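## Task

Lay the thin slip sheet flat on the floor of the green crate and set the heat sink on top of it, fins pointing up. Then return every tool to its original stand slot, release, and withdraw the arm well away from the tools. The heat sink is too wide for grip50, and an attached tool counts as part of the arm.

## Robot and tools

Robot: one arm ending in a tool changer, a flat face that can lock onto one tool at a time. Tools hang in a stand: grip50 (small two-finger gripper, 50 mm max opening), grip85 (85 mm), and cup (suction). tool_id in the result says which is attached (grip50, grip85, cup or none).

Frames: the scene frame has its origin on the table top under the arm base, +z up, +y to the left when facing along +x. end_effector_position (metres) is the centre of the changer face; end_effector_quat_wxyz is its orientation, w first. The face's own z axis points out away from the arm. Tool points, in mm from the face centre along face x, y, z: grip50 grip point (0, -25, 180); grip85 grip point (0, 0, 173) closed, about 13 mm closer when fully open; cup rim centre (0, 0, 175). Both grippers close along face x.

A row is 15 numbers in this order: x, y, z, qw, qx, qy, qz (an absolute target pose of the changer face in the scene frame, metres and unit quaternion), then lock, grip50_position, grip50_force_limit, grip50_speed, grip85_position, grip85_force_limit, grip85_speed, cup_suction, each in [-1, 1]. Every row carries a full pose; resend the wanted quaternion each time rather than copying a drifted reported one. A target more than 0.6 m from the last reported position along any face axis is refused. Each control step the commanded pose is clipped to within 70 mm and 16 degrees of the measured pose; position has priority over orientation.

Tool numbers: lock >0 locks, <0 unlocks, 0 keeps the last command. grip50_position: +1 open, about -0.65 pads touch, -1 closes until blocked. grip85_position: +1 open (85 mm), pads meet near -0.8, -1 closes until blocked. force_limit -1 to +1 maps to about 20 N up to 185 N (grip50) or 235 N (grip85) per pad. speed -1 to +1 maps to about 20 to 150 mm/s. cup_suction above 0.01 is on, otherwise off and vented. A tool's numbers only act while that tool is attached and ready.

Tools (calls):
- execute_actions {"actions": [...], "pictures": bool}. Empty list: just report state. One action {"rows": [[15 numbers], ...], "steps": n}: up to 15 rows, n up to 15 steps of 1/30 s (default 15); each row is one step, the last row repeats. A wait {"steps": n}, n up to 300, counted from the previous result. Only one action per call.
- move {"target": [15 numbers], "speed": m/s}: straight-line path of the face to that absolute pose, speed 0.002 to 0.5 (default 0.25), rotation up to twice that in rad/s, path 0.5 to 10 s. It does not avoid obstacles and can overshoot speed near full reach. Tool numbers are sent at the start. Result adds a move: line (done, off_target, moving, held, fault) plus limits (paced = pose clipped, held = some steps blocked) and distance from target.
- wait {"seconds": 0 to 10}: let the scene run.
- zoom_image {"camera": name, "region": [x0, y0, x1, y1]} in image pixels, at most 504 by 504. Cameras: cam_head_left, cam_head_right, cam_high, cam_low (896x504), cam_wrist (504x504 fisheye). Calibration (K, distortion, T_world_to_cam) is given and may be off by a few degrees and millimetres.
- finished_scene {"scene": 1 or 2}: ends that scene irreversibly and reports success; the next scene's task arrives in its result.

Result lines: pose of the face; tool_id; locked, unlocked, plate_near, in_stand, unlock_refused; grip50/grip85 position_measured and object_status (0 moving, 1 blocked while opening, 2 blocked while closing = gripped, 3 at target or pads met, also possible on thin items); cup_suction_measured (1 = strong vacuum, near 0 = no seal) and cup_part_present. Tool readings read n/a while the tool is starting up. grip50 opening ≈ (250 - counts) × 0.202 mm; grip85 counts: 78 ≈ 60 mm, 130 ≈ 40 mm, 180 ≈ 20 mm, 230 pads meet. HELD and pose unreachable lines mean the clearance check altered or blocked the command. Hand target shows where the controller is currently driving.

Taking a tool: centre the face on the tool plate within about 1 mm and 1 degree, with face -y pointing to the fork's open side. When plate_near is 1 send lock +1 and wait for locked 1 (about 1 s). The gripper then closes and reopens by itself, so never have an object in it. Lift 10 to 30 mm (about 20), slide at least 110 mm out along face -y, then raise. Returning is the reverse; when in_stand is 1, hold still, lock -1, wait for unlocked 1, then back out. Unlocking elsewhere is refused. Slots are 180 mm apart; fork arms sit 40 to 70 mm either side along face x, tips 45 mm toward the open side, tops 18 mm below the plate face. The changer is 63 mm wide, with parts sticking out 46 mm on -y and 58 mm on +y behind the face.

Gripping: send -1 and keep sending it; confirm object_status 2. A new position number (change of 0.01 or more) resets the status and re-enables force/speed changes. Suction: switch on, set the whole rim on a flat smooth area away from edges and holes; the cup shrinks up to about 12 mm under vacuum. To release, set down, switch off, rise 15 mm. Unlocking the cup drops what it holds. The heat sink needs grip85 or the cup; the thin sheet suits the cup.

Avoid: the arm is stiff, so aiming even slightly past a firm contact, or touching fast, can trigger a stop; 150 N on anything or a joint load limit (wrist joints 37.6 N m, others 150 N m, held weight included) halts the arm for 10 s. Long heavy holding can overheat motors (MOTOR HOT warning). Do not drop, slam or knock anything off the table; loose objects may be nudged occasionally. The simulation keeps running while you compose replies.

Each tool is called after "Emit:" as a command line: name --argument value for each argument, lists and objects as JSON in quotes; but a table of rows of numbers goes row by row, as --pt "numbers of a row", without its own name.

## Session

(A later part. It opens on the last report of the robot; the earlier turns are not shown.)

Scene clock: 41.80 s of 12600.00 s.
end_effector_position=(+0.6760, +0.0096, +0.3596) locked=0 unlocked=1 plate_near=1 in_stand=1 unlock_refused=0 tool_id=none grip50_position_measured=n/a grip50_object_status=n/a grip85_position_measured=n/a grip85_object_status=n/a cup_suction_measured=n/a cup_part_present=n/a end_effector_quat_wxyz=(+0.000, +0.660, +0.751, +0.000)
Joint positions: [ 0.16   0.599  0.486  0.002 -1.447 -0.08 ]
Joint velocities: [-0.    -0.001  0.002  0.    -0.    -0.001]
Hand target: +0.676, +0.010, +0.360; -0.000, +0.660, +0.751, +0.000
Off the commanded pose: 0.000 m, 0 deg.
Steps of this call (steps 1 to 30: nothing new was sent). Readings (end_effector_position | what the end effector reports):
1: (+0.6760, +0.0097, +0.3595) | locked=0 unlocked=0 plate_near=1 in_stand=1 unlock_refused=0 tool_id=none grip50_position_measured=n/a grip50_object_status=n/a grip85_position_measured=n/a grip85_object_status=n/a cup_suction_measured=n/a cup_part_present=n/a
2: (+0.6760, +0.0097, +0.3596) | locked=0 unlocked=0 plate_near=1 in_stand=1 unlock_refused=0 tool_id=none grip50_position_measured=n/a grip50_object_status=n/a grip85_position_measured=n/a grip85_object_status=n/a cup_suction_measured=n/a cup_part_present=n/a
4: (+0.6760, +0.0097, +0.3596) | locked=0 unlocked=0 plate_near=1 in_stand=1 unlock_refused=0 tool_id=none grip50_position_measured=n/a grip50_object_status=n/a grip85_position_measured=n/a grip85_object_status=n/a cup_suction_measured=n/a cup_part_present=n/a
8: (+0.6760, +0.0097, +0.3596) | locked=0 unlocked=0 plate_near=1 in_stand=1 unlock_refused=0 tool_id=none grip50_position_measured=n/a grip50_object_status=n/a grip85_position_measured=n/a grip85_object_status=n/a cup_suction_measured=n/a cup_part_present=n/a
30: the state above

Emit:
move --target '[0.676,0.0096,0.40,0,0.66,0.7513,0,0,1,0,0,1,0,0,0]' --speed 0.1

Emit:
move --target '[0.6992,-0.1689,0.40,0,0.66,0.7513,0,0,1,0,0,1,0,0,0]'

Emit:
zoom_image --camera "cam_wrist" --region '[200,280,360,400]'

Scene clock: 46.77 s of 12600.00 s.
end_effector_position=(+0.6762, +0.0095, +0.4000) locked=0 unlocked=1 plate_near=0 in_stand=0 unlock_refused=0 tool_id=none grip50_position_measured=n/a grip50_object_status=n/a grip85_position_measured=n/a grip85_object_status=n/a cup_suction_measured=n/a cup_part_present=n/a end_effector_quat_wxyz=(+0.000, +0.660, +0.751, -0.000)
Joint positions: [ 0.16   0.591  0.567  0.003 -1.537 -0.08 ]
Joint velocities: [-0.     0.001  0.002  0.    -0.001  0.002]
Hand target: +0.676, +0.010, +0.400; -0.000, +0.660, +0.751, +0.000
Off the commanded pose: 0.000 m, 0 deg.
move: done
camera_calibration (this result's frames):
cam_wrist: T_world_to_cam=[[-0.159043, 0.98684, -0.0291753, 0.107214], [0.941565, 0.160502, 0.296132, -0.69803], [0.296918, 0.0196274, -0.954701, 0.232412], [0, 0, 0, 1]] pos_world=[0.605285, 0.00167021, 0.431722]

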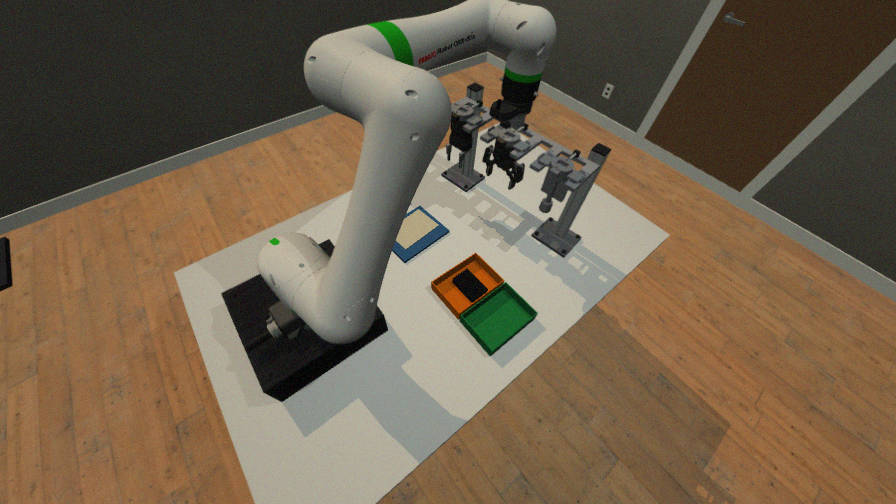

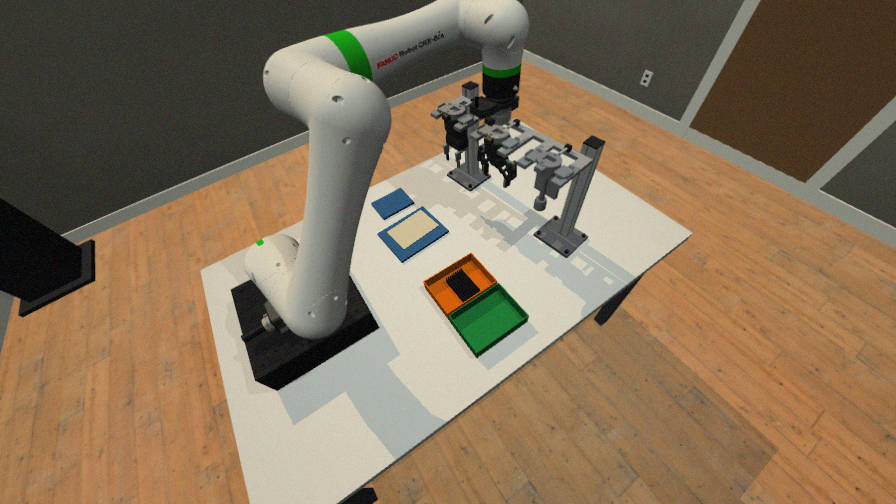

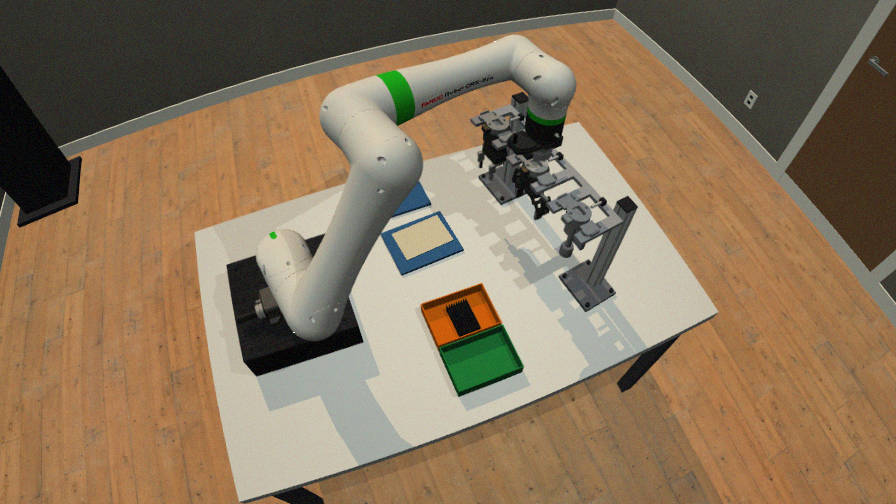

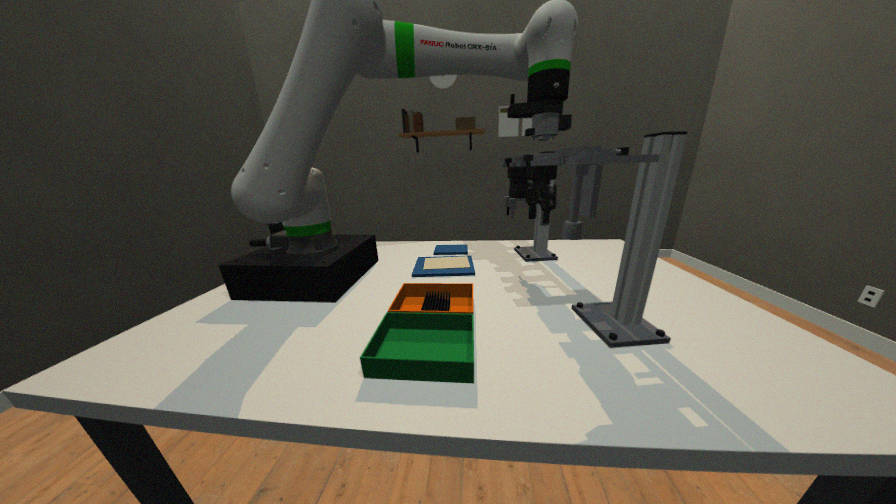

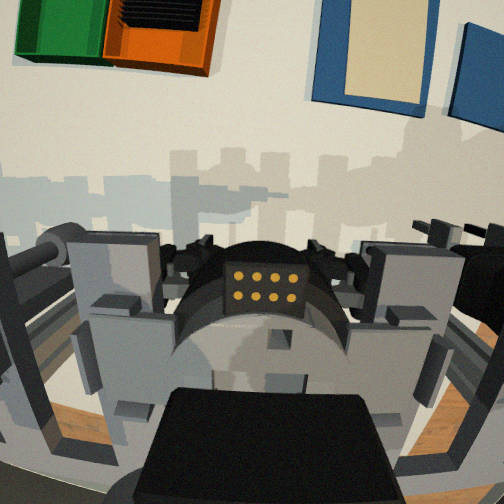

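Scene clock: 47.93 s of 12600.00 s.
end_effector_position=(+0.6989, -0.1689, +0.3999) locked=0 unlocked=1 plate_near=0 in_stand=0 unlock_refused=0 tool_id=none grip50_position_measured=n/a grip50_object_status=n/a grip85_position_measured=n/a grip85_object_status=n/a cup_suction_measured=n/a cup_part_present=n/a end_effector_quat_wxyz=(+0.000, +0.660, +0.751, +0.001)
Joint positions: [-0.105  0.727  0.784 -0.001 -1.617  0.185]
Joint velocities: [-0.001  0.001  0.002 -0.    -0.002  0.002]
Hand target: +0.699, -0.169, +0.400; +0.000, +0.660, +0.751, +0.001
Off the commanded pose: 0.000 m, 0 deg.
move: done
camera_calibration (this result's frames):
cam_wrist: T_world_to_cam=[[-0.159212, 0.986843, -0.0281499, 0.286565], [0.941331, 0.16034, 0.296963, -0.690922], [0.297569, 0.0207817, -0.954474, 0.228682], [0, 0, 0, 1]] pos_world=[0.627962, -0.176765, 0.431516]

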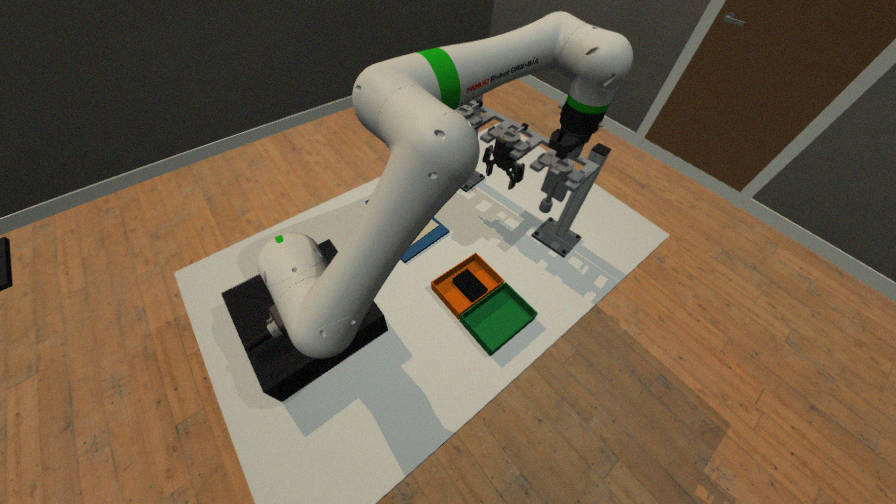

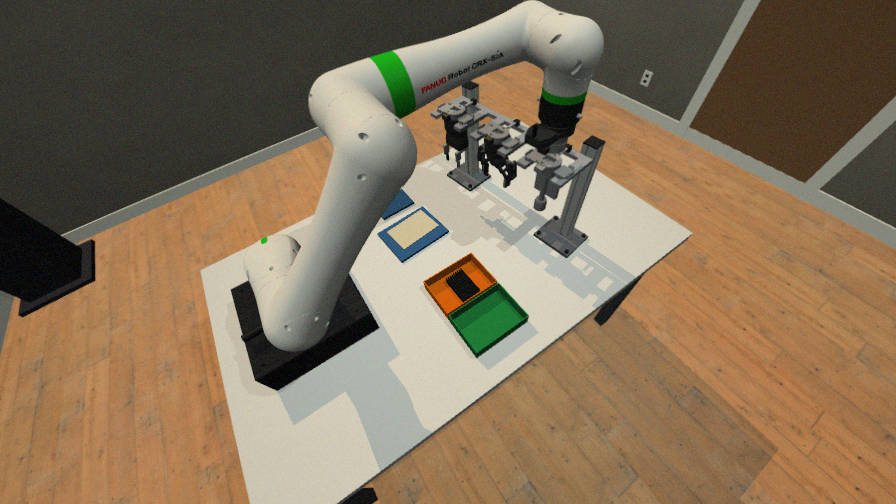

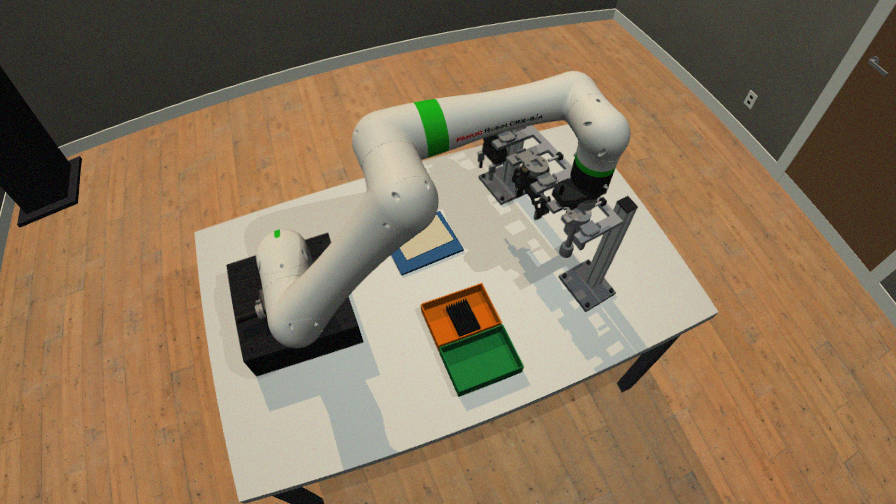

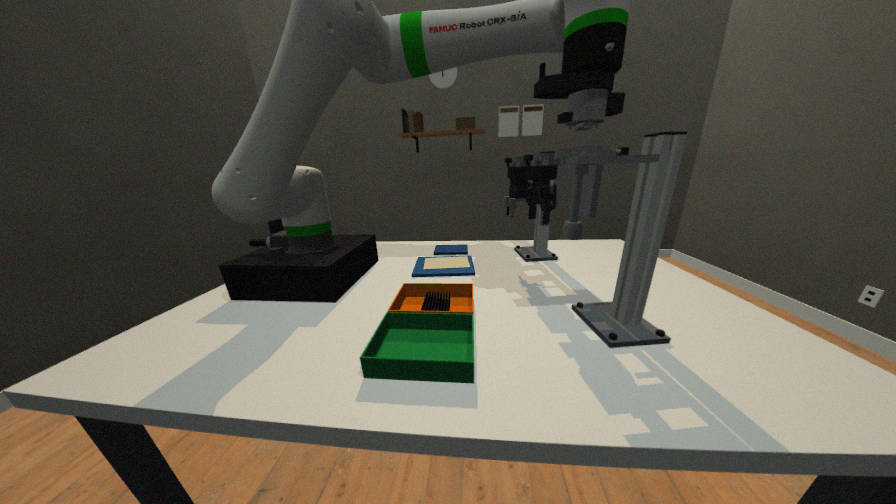

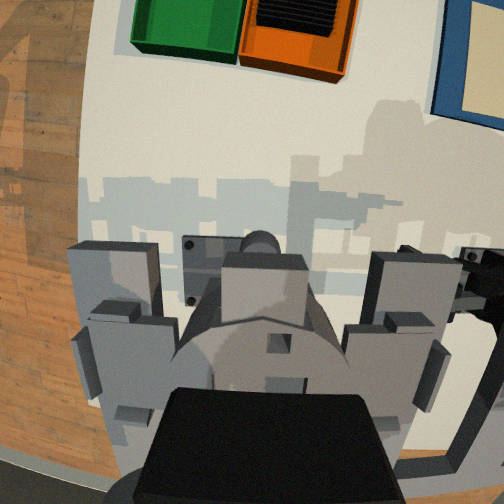

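Region (200, 280, 360, 400) of cam_wrist's 504x504 image, scaled by 3.150, with more detail than that image has; it fills the top 378 rows of this view, and the rest is white.

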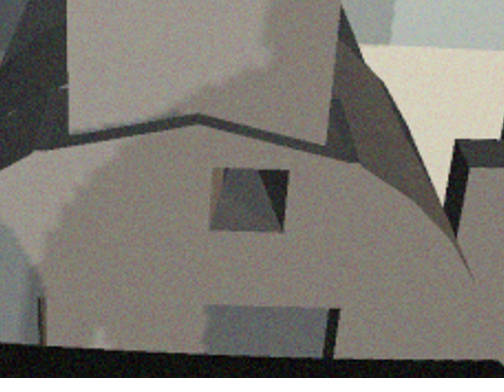

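Emit:
move --target '[0.7002,-0.169,0.361,0,0.66,0.7513,0,0,1,0,0,1,0,0,0]' --speed 0.025

Emit:
execute_actions --actions '[{"rows":[[0.7002,-0.169,0.3594,0,0.66,0.7513,0,0,1,0,0,1,0,0,0]]}]' --pictures false

Scene clock: 51.07 s of 12600.00 s.
end_effector_position=(+0.7000, -0.1690, +0.3610) locked=0 unlocked=1 plate_near=0 in_stand=1 unlock_refused=0 tool_id=none grip50_position_measured=n/a grip50_object_status=n/a grip85_position_measured=n/a grip85_object_status=n/a cup_suction_measured=n/a cup_part_present=n/a end_effector_quat_wxyz=(+0.000, +0.660, +0.751, +0.000)
Joint positions: [-0.105  0.731  0.7   -0.001 -1.53   0.185]
Joint velocities: [ 0.     0.001  0.     0.001  0.001 -0.001]
Hand target: +0.700, -0.169, +0.361; -0.000, +0.660, +0.751, -0.000
Off the commanded pose: 0.000 m, 0 deg.
move: done
camera_calibration (this result's frames):
cam_wrist: T_world_to_cam=[[-0.158684, 0.986909, -0.0288137, 0.285579], [0.941643, 0.160052, 0.296129, -0.680439], [0.296864, 0.0198587, -0.954713, 0.19167], [0, 0, 0, 1]] pos_world=[0.629148, -0.176741, 0.392716]

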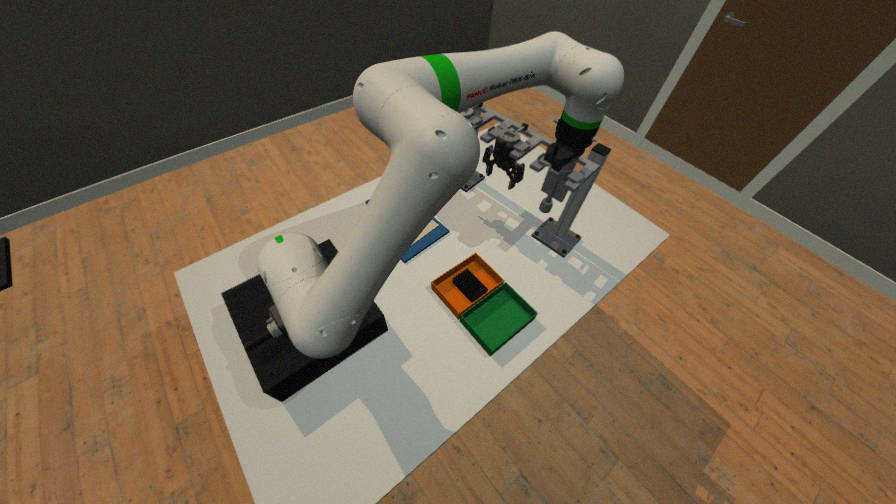

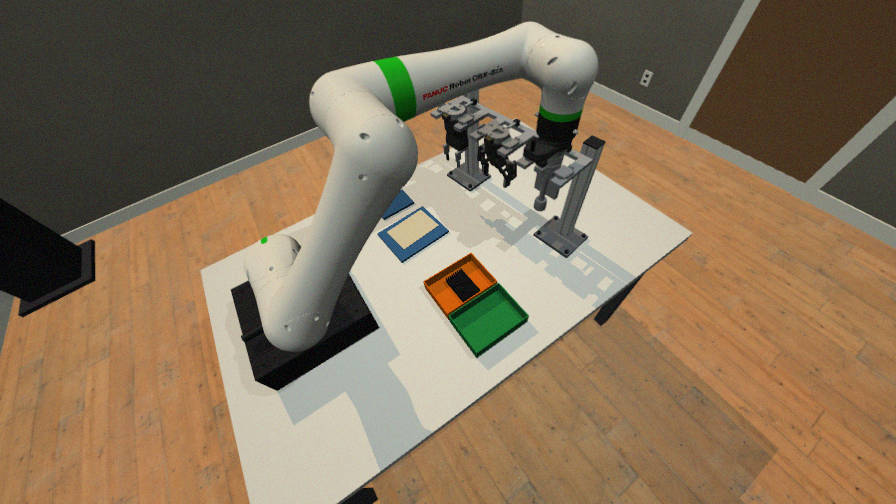

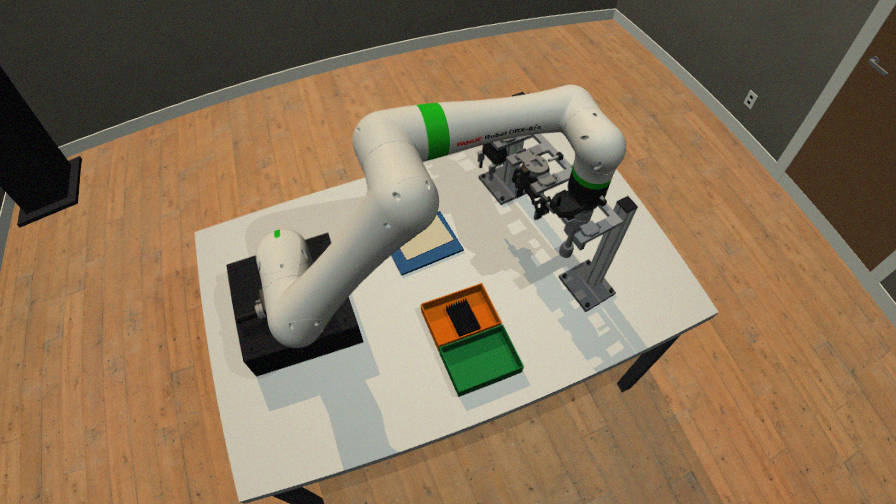

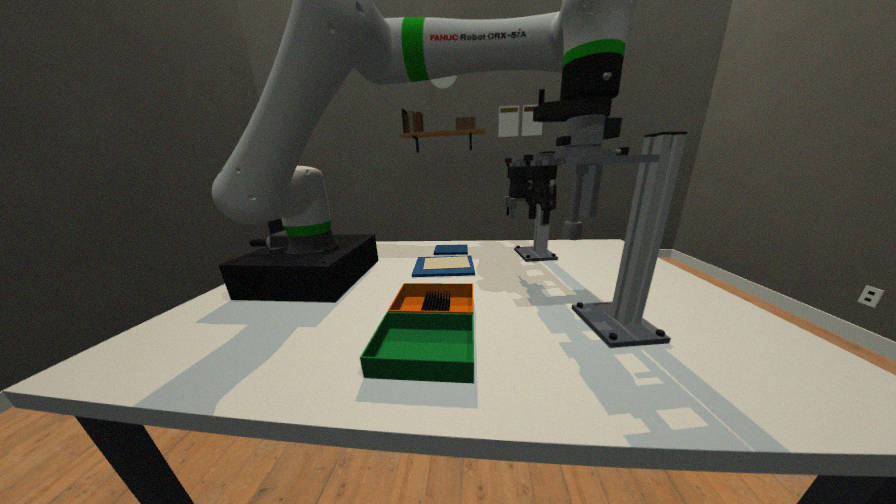

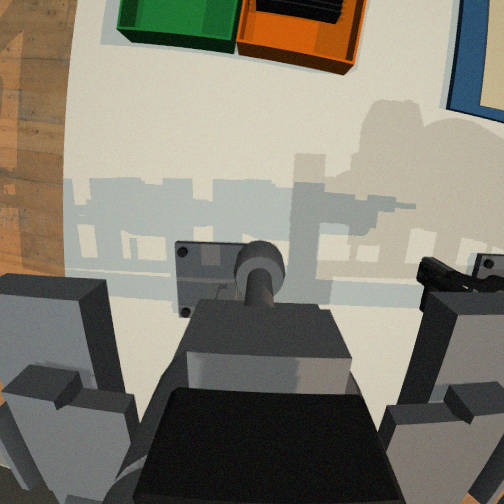

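Scene clock: 51.57 s of 12600.00 s.
end_effector_position=(+0.7002, -0.1688, +0.3594) locked=0 unlocked=1 plate_near=1 in_stand=1 unlock_refused=0 tool_id=none grip50_position_measured=n/a grip50_object_status=n/a grip85_position_measured=n/a grip85_object_status=n/a cup_suction_measured=n/a cup_part_present=n/a end_effector_quat_wxyz=(-0.000, +0.660, +0.751, +0.000)
Joint positions: [-0.105  0.732  0.697 -0.001 -1.526  0.185]
Joint velocities: [ 0.  0. -0. -0.  0.  0.]
Hand target: +0.700, -0.169, +0.359; +0.000, +0.660, +0.751, -0.000
Off the commanded pose: 0.000 m, 0 deg.
Steps of this call (steps 1 to 15: all 15 steps of this action). Readings (end_effector_position | what the end effector reports):
1: (+0.7000, -0.1690, +0.3610) | locked=0 unlocked=1 plate_near=0 in_stand=1 unlock_refused=0 tool_id=none grip50_position_measured=n/a grip50_object_status=n/a grip85_position_measured=n/a grip85_object_status=n/a cup_suction_measured=n/a cup_part_present=n/a
2: (+0.7001, -0.1689, +0.3605) | locked=0 unlocked=1 plate_near=0 in_stand=1 unlock_refused=0 tool_id=none grip50_position_measured=n/a grip50_object_status=n/a grip85_position_measured=n/a grip85_object_status=n/a cup_suction_measured=n/a cup_part_present=n/a
4: (+0.7002, -0.1688, +0.3597) | locked=0 unlocked=1 plate_near=1 in_stand=1 unlock_refused=0 tool_id=none grip50_position_measured=n/a grip50_object_status=n/a grip85_position_measured=n/a grip85_object_status=n/a cup_suction_measured=n/a cup_part_present=n/a
8: (+0.7002, -0.1688, +0.3595) | locked=0 unlocked=1 plate_near=1 in_stand=1 unlock_refused=0 tool_id=none grip50_position_measured=n/a grip50_object_status=n/a grip85_position_measured=n/a grip85_object_status=n/a cup_suction_measured=n/a cup_part_present=n/a
15: the state above

Emit:
execute_actions --actions '[{"rows":[[0.7002,-0.169,0.3594,0,0.66,0.7513,0,1,1,0,0,1,0,0,0]]}]' --pictures false

Emit:
execute_actions --actions '[{"steps":30}]' --pictures false

Emit:
move --target '[0.7002,-0.169,0.379,0,0.66,0.7513,0,0,1,0,0,1,0,0,0]' --speed 0.05

Emit:
move --target '[0.5415,-0.1896,0.379,0,0.66,0.7513,0,0,1,0,0,1,0,0,0]' --speed 0.12

Emit:
move --target '[0.41,0.16,0.21,0,0.69,0.724,0,0,1,0,0,1,0,0,0]'

Scene clock: 54.00 s of 12600.00 s.
end_effector_position=(+0.7002, -0.1690, +0.3594) locked=0 unlocked=0 plate_near=1 in_stand=1 unlock_refused=0 tool_id=none grip50_position_measured=n/a grip50_object_status=n/a grip85_position_measured=n/a grip85_object_status=n/a cup_suction_measured=n/a cup_part_present=n/a end_effector_quat_wxyz=(-0.000, +0.660, +0.751, +0.000)
Joint positions: [-0.105  0.732  0.697 -0.001 -1.526  0.185]
Joint velocities: [ 0.    -0.    -0.001  0.001 -0.    -0.001]
Hand target: +0.700, -0.169, +0.359; +0.000, +0.660, +0.751, +0.000
Off the commanded pose: 0.000 m, 0 deg.
Steps of this call (steps 1 to 58: nothing new was sent; steps 59 to 73: all 15 steps of this action). Readings (end_effector_position | what the end effector reports):
59: (+0.7002, -0.1690, +0.3594) | locked=0 unlocked=0 plate_near=1 in_stand=1 unlock_refused=0 tool_id=none grip50_position_measured=n/a grip50_object_status=n/a grip85_position_measured=n/a grip85_object_status=n/a cup_suction_measured=n/a cup_part_present=n/a
60: (+0.7002, -0.1690, +0.3594) | locked=0 unlocked=0 plate_near=1 in_stand=1 unlock_refused=0 tool_id=none grip50_position_measured=n/a grip50_object_status=n/a grip85_position_measured=n/a grip85_object_status=n/a cup_suction_measured=n/a cup_part_present=n/a
62: (+0.7002, -0.1690, +0.3594) | locked=0 unlocked=0 plate_near=1 in_stand=1 unlock_refused=0 tool_id=none grip50_position_measured=n/a grip50_object_status=n/a grip85_position_measured=n/a grip85_object_status=n/a cup_suction_measured=n/a cup_part_present=n/a
66: (+0.7002, -0.1690, +0.3594) | locked=0 unlocked=0 plate_near=1 in_stand=1 unlock_refused=0 tool_id=none grip50_position_measured=n/a grip50_object_status=n/a grip85_position_measured=n/a grip85_object_status=n/a cup_suction_measured=n/a cup_part_present=n/a
73: the state above

Scene clock: 55.00 s of 12600.00 s.
end_effector_position=(+0.7002, -0.1690, +0.3593) locked=1 unlocked=0 plate_near=1 in_stand=1 unlock_refused=0 tool_id=cup grip50_position_measured=n/a grip50_object_status=n/a grip85_position_measured=n/a grip85_object_status=n/a cup_suction_measured=n/a cup_part_present=n/a end_effector_quat_wxyz=(-0.000, +0.660, +0.751, -0.000)
Joint positions: [-0.105  0.732  0.697 -0.001 -1.526  0.185]
Joint velocities: [-0.001  0.    -0.     0.001  0.     0.   ]
Hand target: +0.700, -0.169, +0.359; +0.000, +0.660, +0.751, +0.000
Off the commanded pose: 0.000 m, 0 deg.
Steps of this call (steps 1 to 30: nothing new was sent). Readings (end_effector_position | what the end effector reports):
1: (+0.7002, -0.1690, +0.3594) | locked=0 unlocked=0 plate_near=1 in_stand=1 unlock_refused=0 tool_id=none grip50_position_measured=n/a grip50_object_status=n/a grip85_position_measured=n/a grip85_object_status=n/a cup_suction_measured=n/a cup_part_present=n/a
2: (+0.7002, -0.1690, +0.3594) | locked=0 unlocked=0 plate_near=1 in_stand=1 unlock_refused=0 tool_id=none grip50_position_measured=n/a grip50_object_status=n/a grip85_position_measured=n/a grip85_object_status=n/a cup_suction_measured=n/a cup_part_present=n/a
4: (+0.7002, -0.1690, +0.3593) | locked=0 unlocked=0 plate_near=1 in_stand=1 unlock_refused=0 tool_id=none grip50_position_measured=n/a grip50_object_status=n/a grip85_position_measured=n/a grip85_object_status=n/a cup_suction_measured=n/a cup_part_present=n/a
8: (+0.7002, -0.1690, +0.3592) | locked=0 unlocked=0 plate_near=1 in_stand=1 unlock_refused=0 tool_id=none grip50_position_measured=n/a grip50_object_status=n/a grip85_position_measured=n/a grip85_object_status=n/a cup_suction_measured=n/a cup_part_present=n/a
30: the state above

Scene clock: 55.77 s of 12600.00 s.
end_effector_position=(+0.7002, -0.1692, +0.3791) locked=1 unlocked=0 plate_near=1 in_stand=0 unlock_refused=0 tool_id=cup grip50_position_measured=n/a grip50_object_status=n/a grip85_position_measured=n/a grip85_object_status=n/a cup_suction_measured=0.00 cup_part_present=0 end_effector_quat_wxyz=(+0.000, +0.660, +0.751, +0.000)
Joint positions: [-0.105  0.73   0.741 -0.    -1.571  0.185]
Joint velocities: [ 0.002  0.002  0.001 -0.002 -0.001  0.001]
Hand target: +0.700, -0.169, +0.379; -0.000, +0.660, +0.751, +0.000
Off the commanded pose: 0.000 m, 0 deg.
move: done
camera_calibration (this result's frames):
cam_wrist: T_world_to_cam=[[-0.158755, 0.986892, -0.0289859, 0.286505], [0.941595, 0.160169, 0.296218, -0.685896], [0.296978, 0.0197332, -0.954681, 0.208765], [0, 0, 0, 1]] pos_world=[0.629322, -0.17701, 0.410783]

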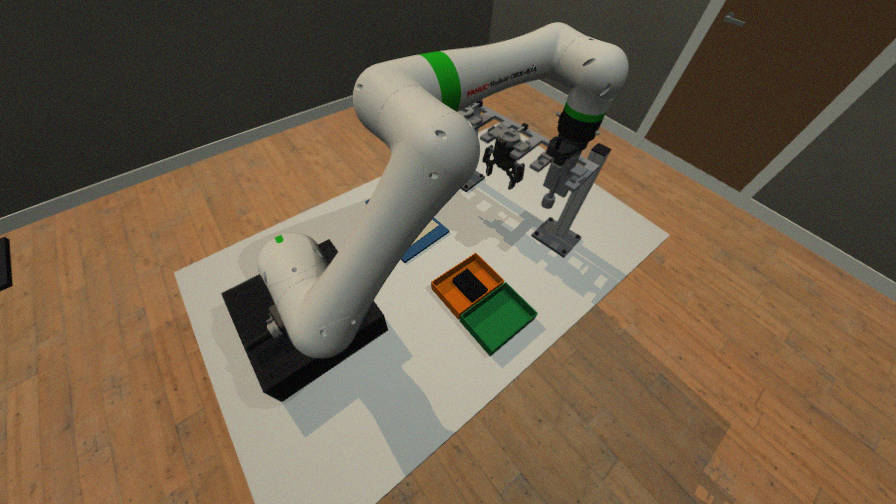

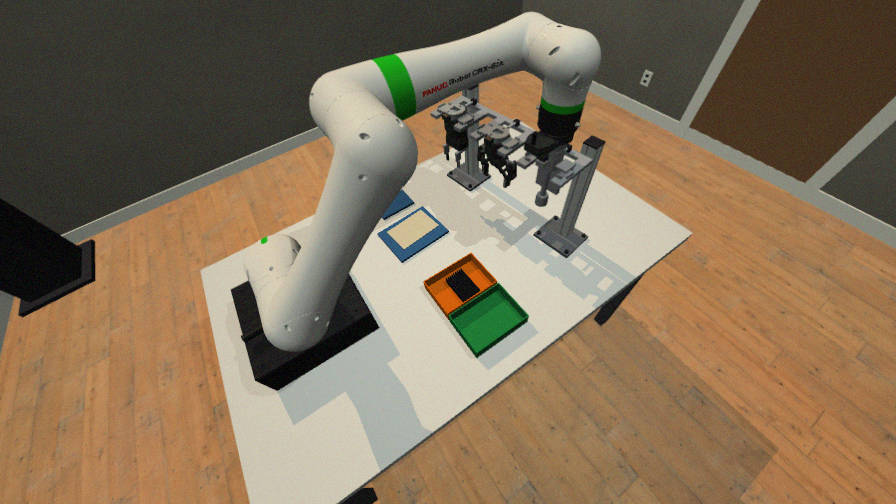

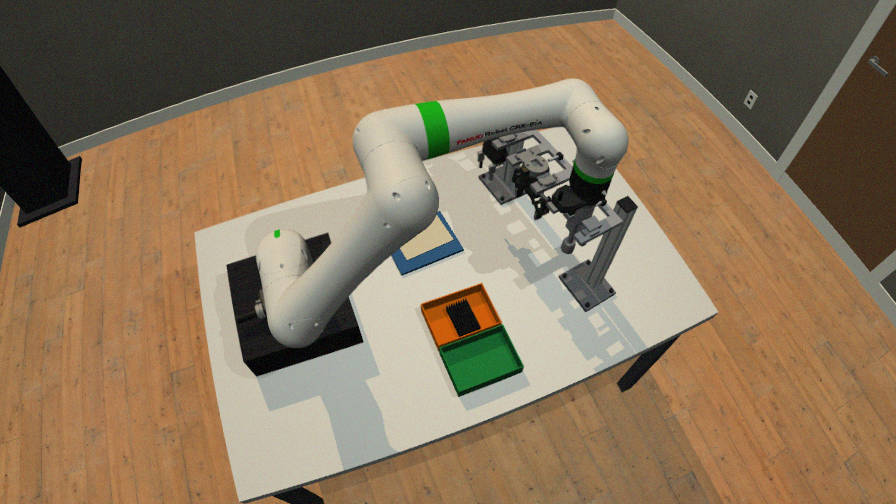

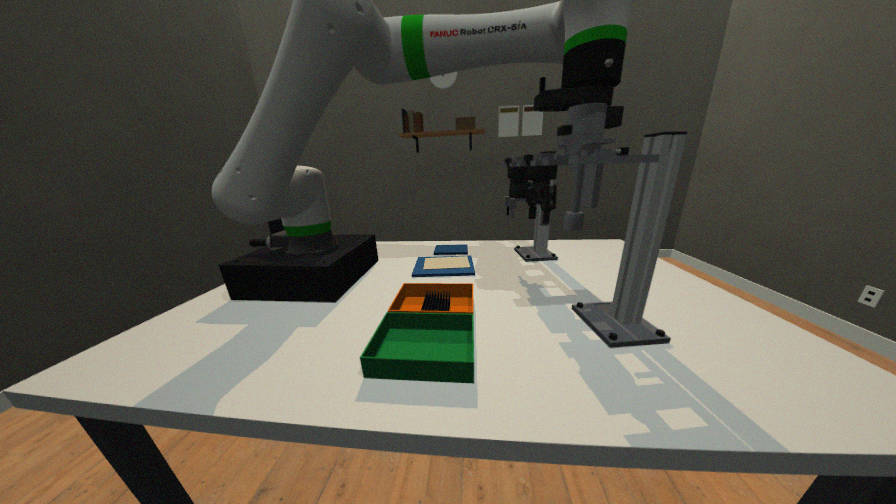

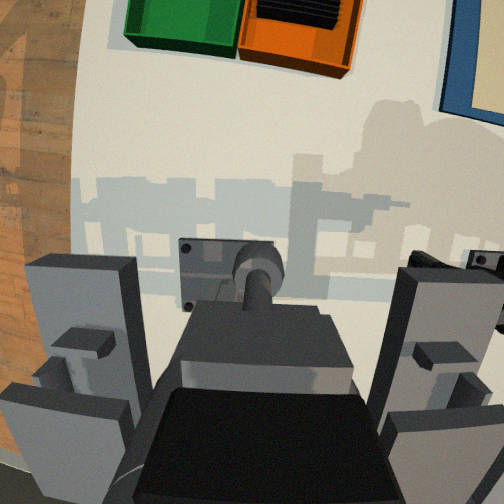

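Scene clock: 57.47 s of 12600.00 s.
end_effector_position=(+0.5414, -0.1890, +0.3793) locked=1 unlocked=0 plate_near=1 in_stand=0 unlock_refused=0 tool_id=cup grip50_position_measured=n/a grip50_object_status=n/a grip85_position_measured=n/a grip85_object_status=n/a cup_suction_measured=0.00 cup_part_present=0 end_effector_quat_wxyz=(-0.000, +0.660, +0.751, +0.000)
Joint positions: [-0.158  0.325  0.139 -0.001 -1.374  0.237]
Joint velocities: [ 0.    -0.002 -0.002  0.003  0.    -0.001]
Hand target: +0.541, -0.189, +0.379; +0.000, +0.660, +0.751, +0.000
Off the commanded pose: 0.001 m, 0 deg.
move: done
camera_calibration (this result's frames):
cam_wrist: T_world_to_cam=[[-0.158272, 0.986985, -0.0284814, 0.280392], [0.941661, 0.159555, 0.296337, -0.533413], [0.297025, 0.0200821, -0.954659, 0.256593], [0, 0, 0, 1]] pos_world=[0.470458, -0.196787, 0.411014]

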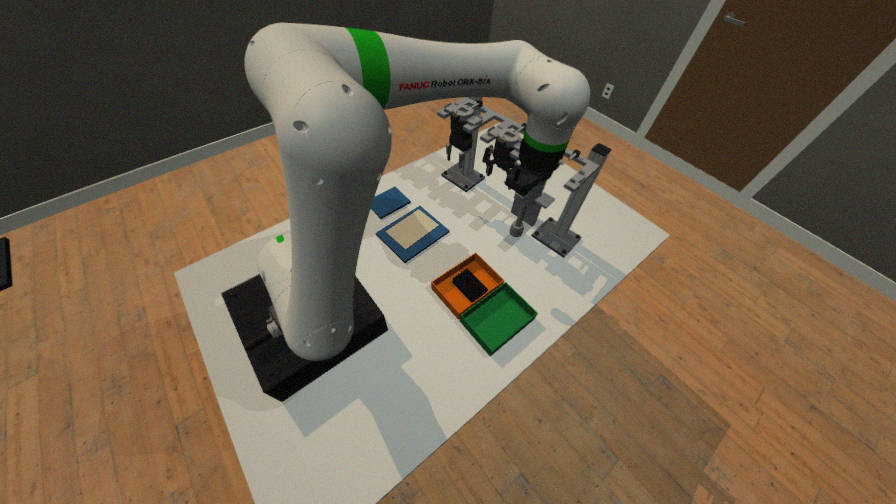

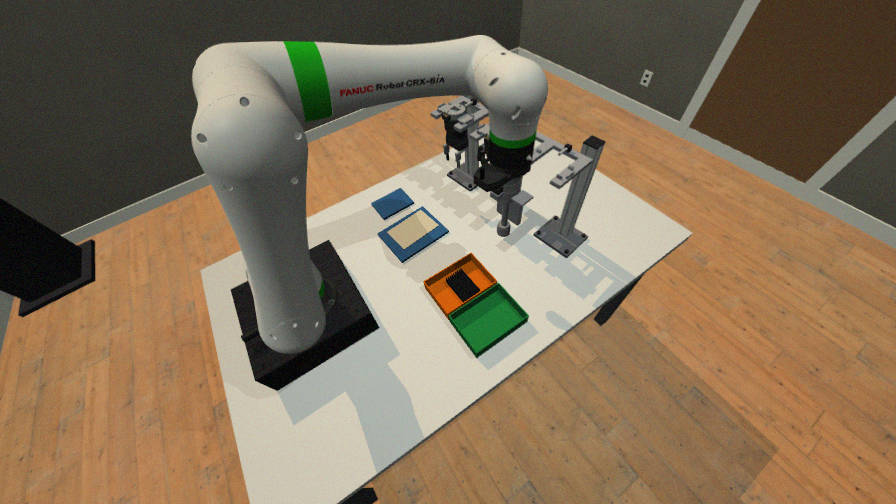

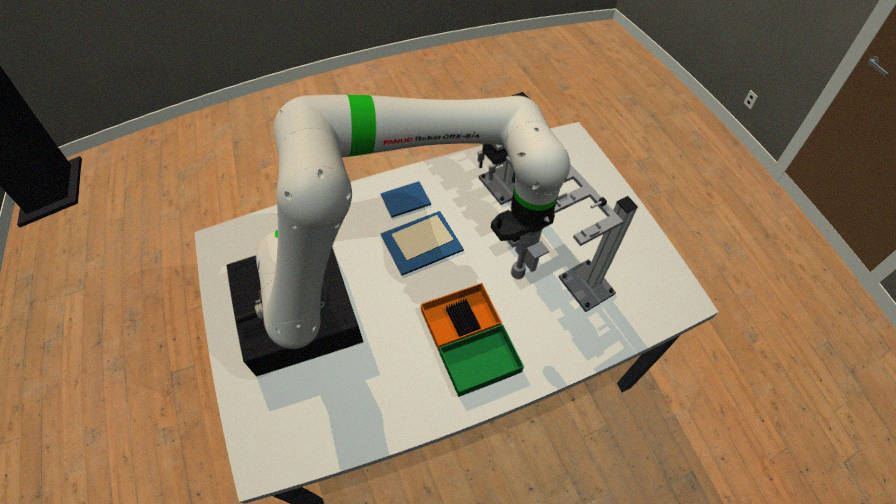

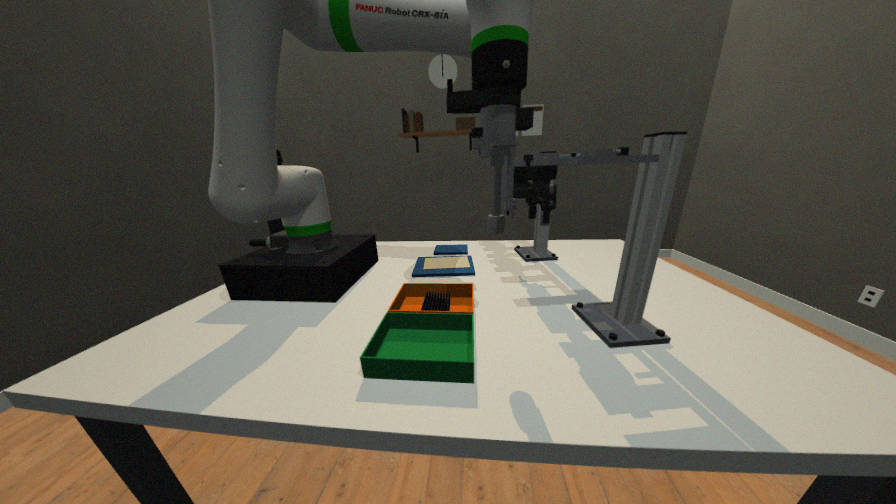

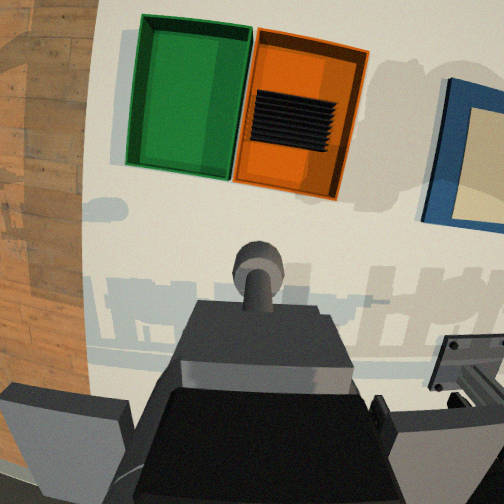

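Scene clock: 59.60 s of 12600.00 s.
end_effector_position=(+0.4101, +0.1596, +0.2105) locked=1 unlocked=0 plate_near=1 in_stand=0 unlock_refused=0 tool_id=cup grip50_position_measured=n/a grip50_object_status=n/a grip85_position_measured=n/a grip85_object_status=n/a cup_suction_measured=0.00 cup_part_present=0 end_effector_quat_wxyz=(+0.001, +0.690, +0.723, -0.002)
Joint positions: [ 0.628  0.192 -0.472  0.011 -0.901 -0.637]
Joint velocities: [ 0.001  0.001 -0.001  0.     0.001 -0.002]
Hand target: +0.410, +0.160, +0.210; +0.001, +0.690, +0.723, -0.002
Off the commanded pose: 0.001 m, 0 deg.
move: done
camera_calibration (this result's frames):
cam_wrist: T_world_to_cam=[[-0.0771407, 0.996509, -0.0319335, -0.12339], [0.951977, 0.0831361, 0.294667, -0.407108], [0.296293, -0.00766917, -0.955066, 0.132216], [0, 0, 0, 1]] pos_world=[0.338864, 0.157818, 0.242296]

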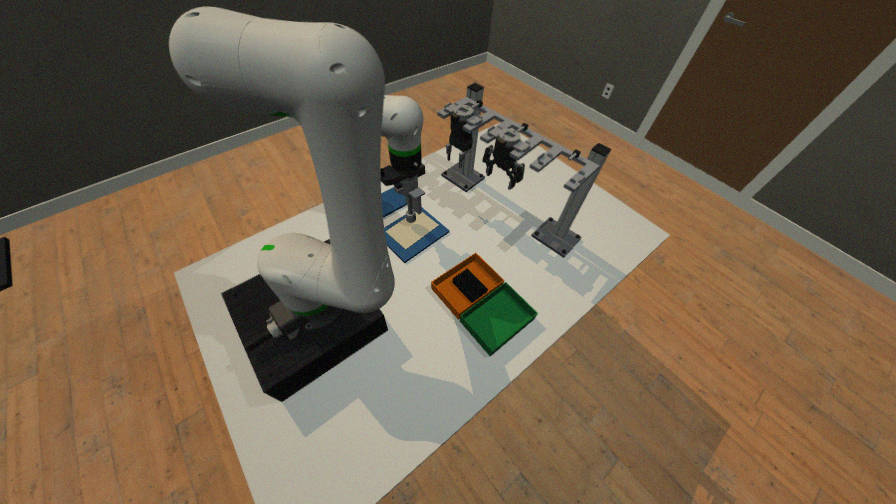

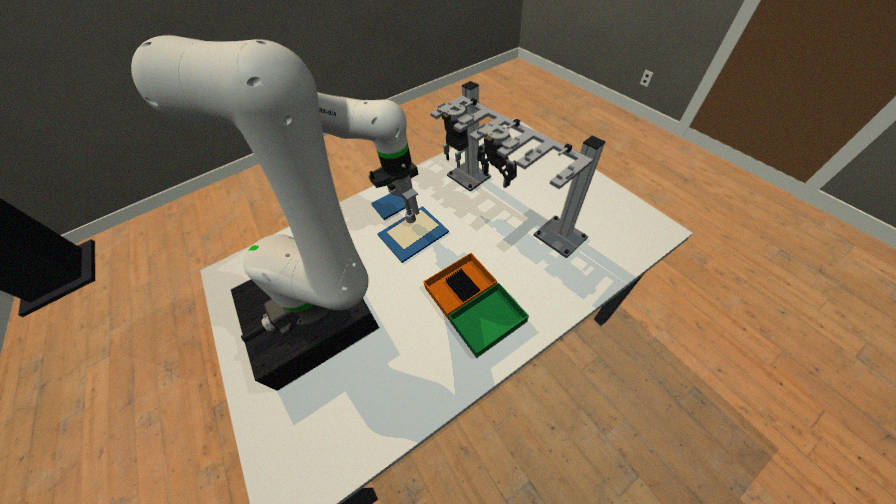

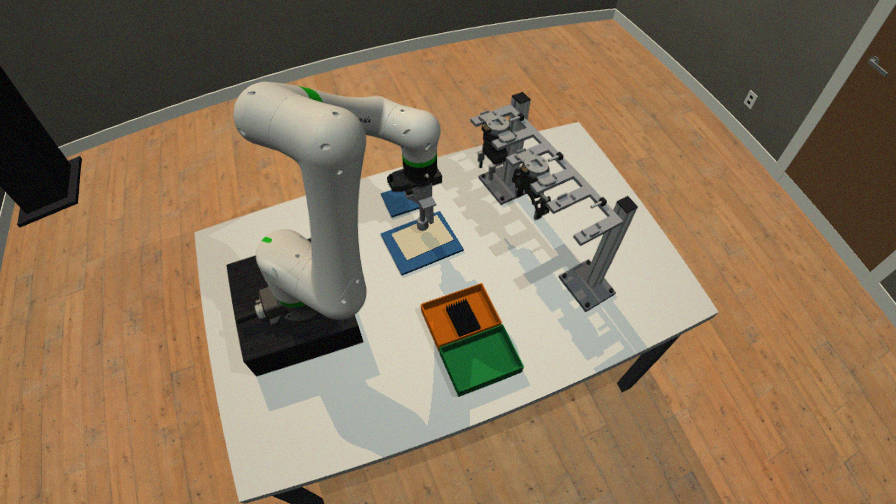

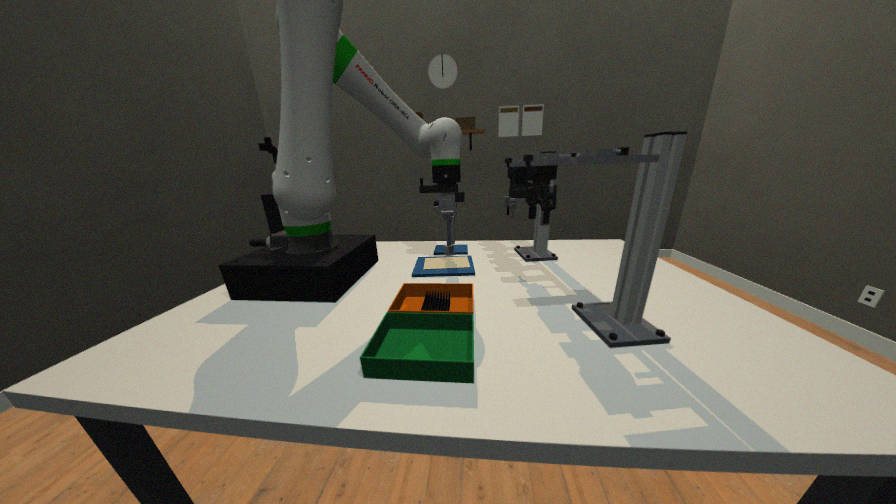

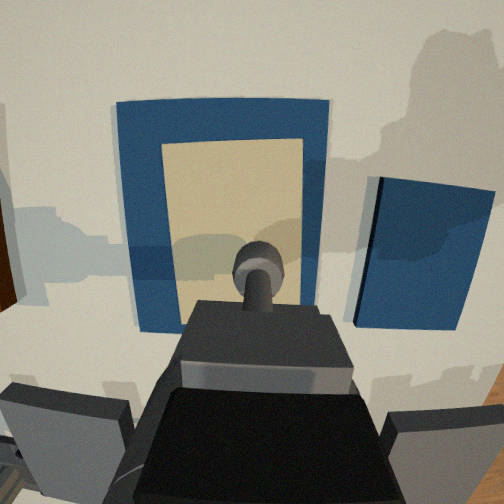

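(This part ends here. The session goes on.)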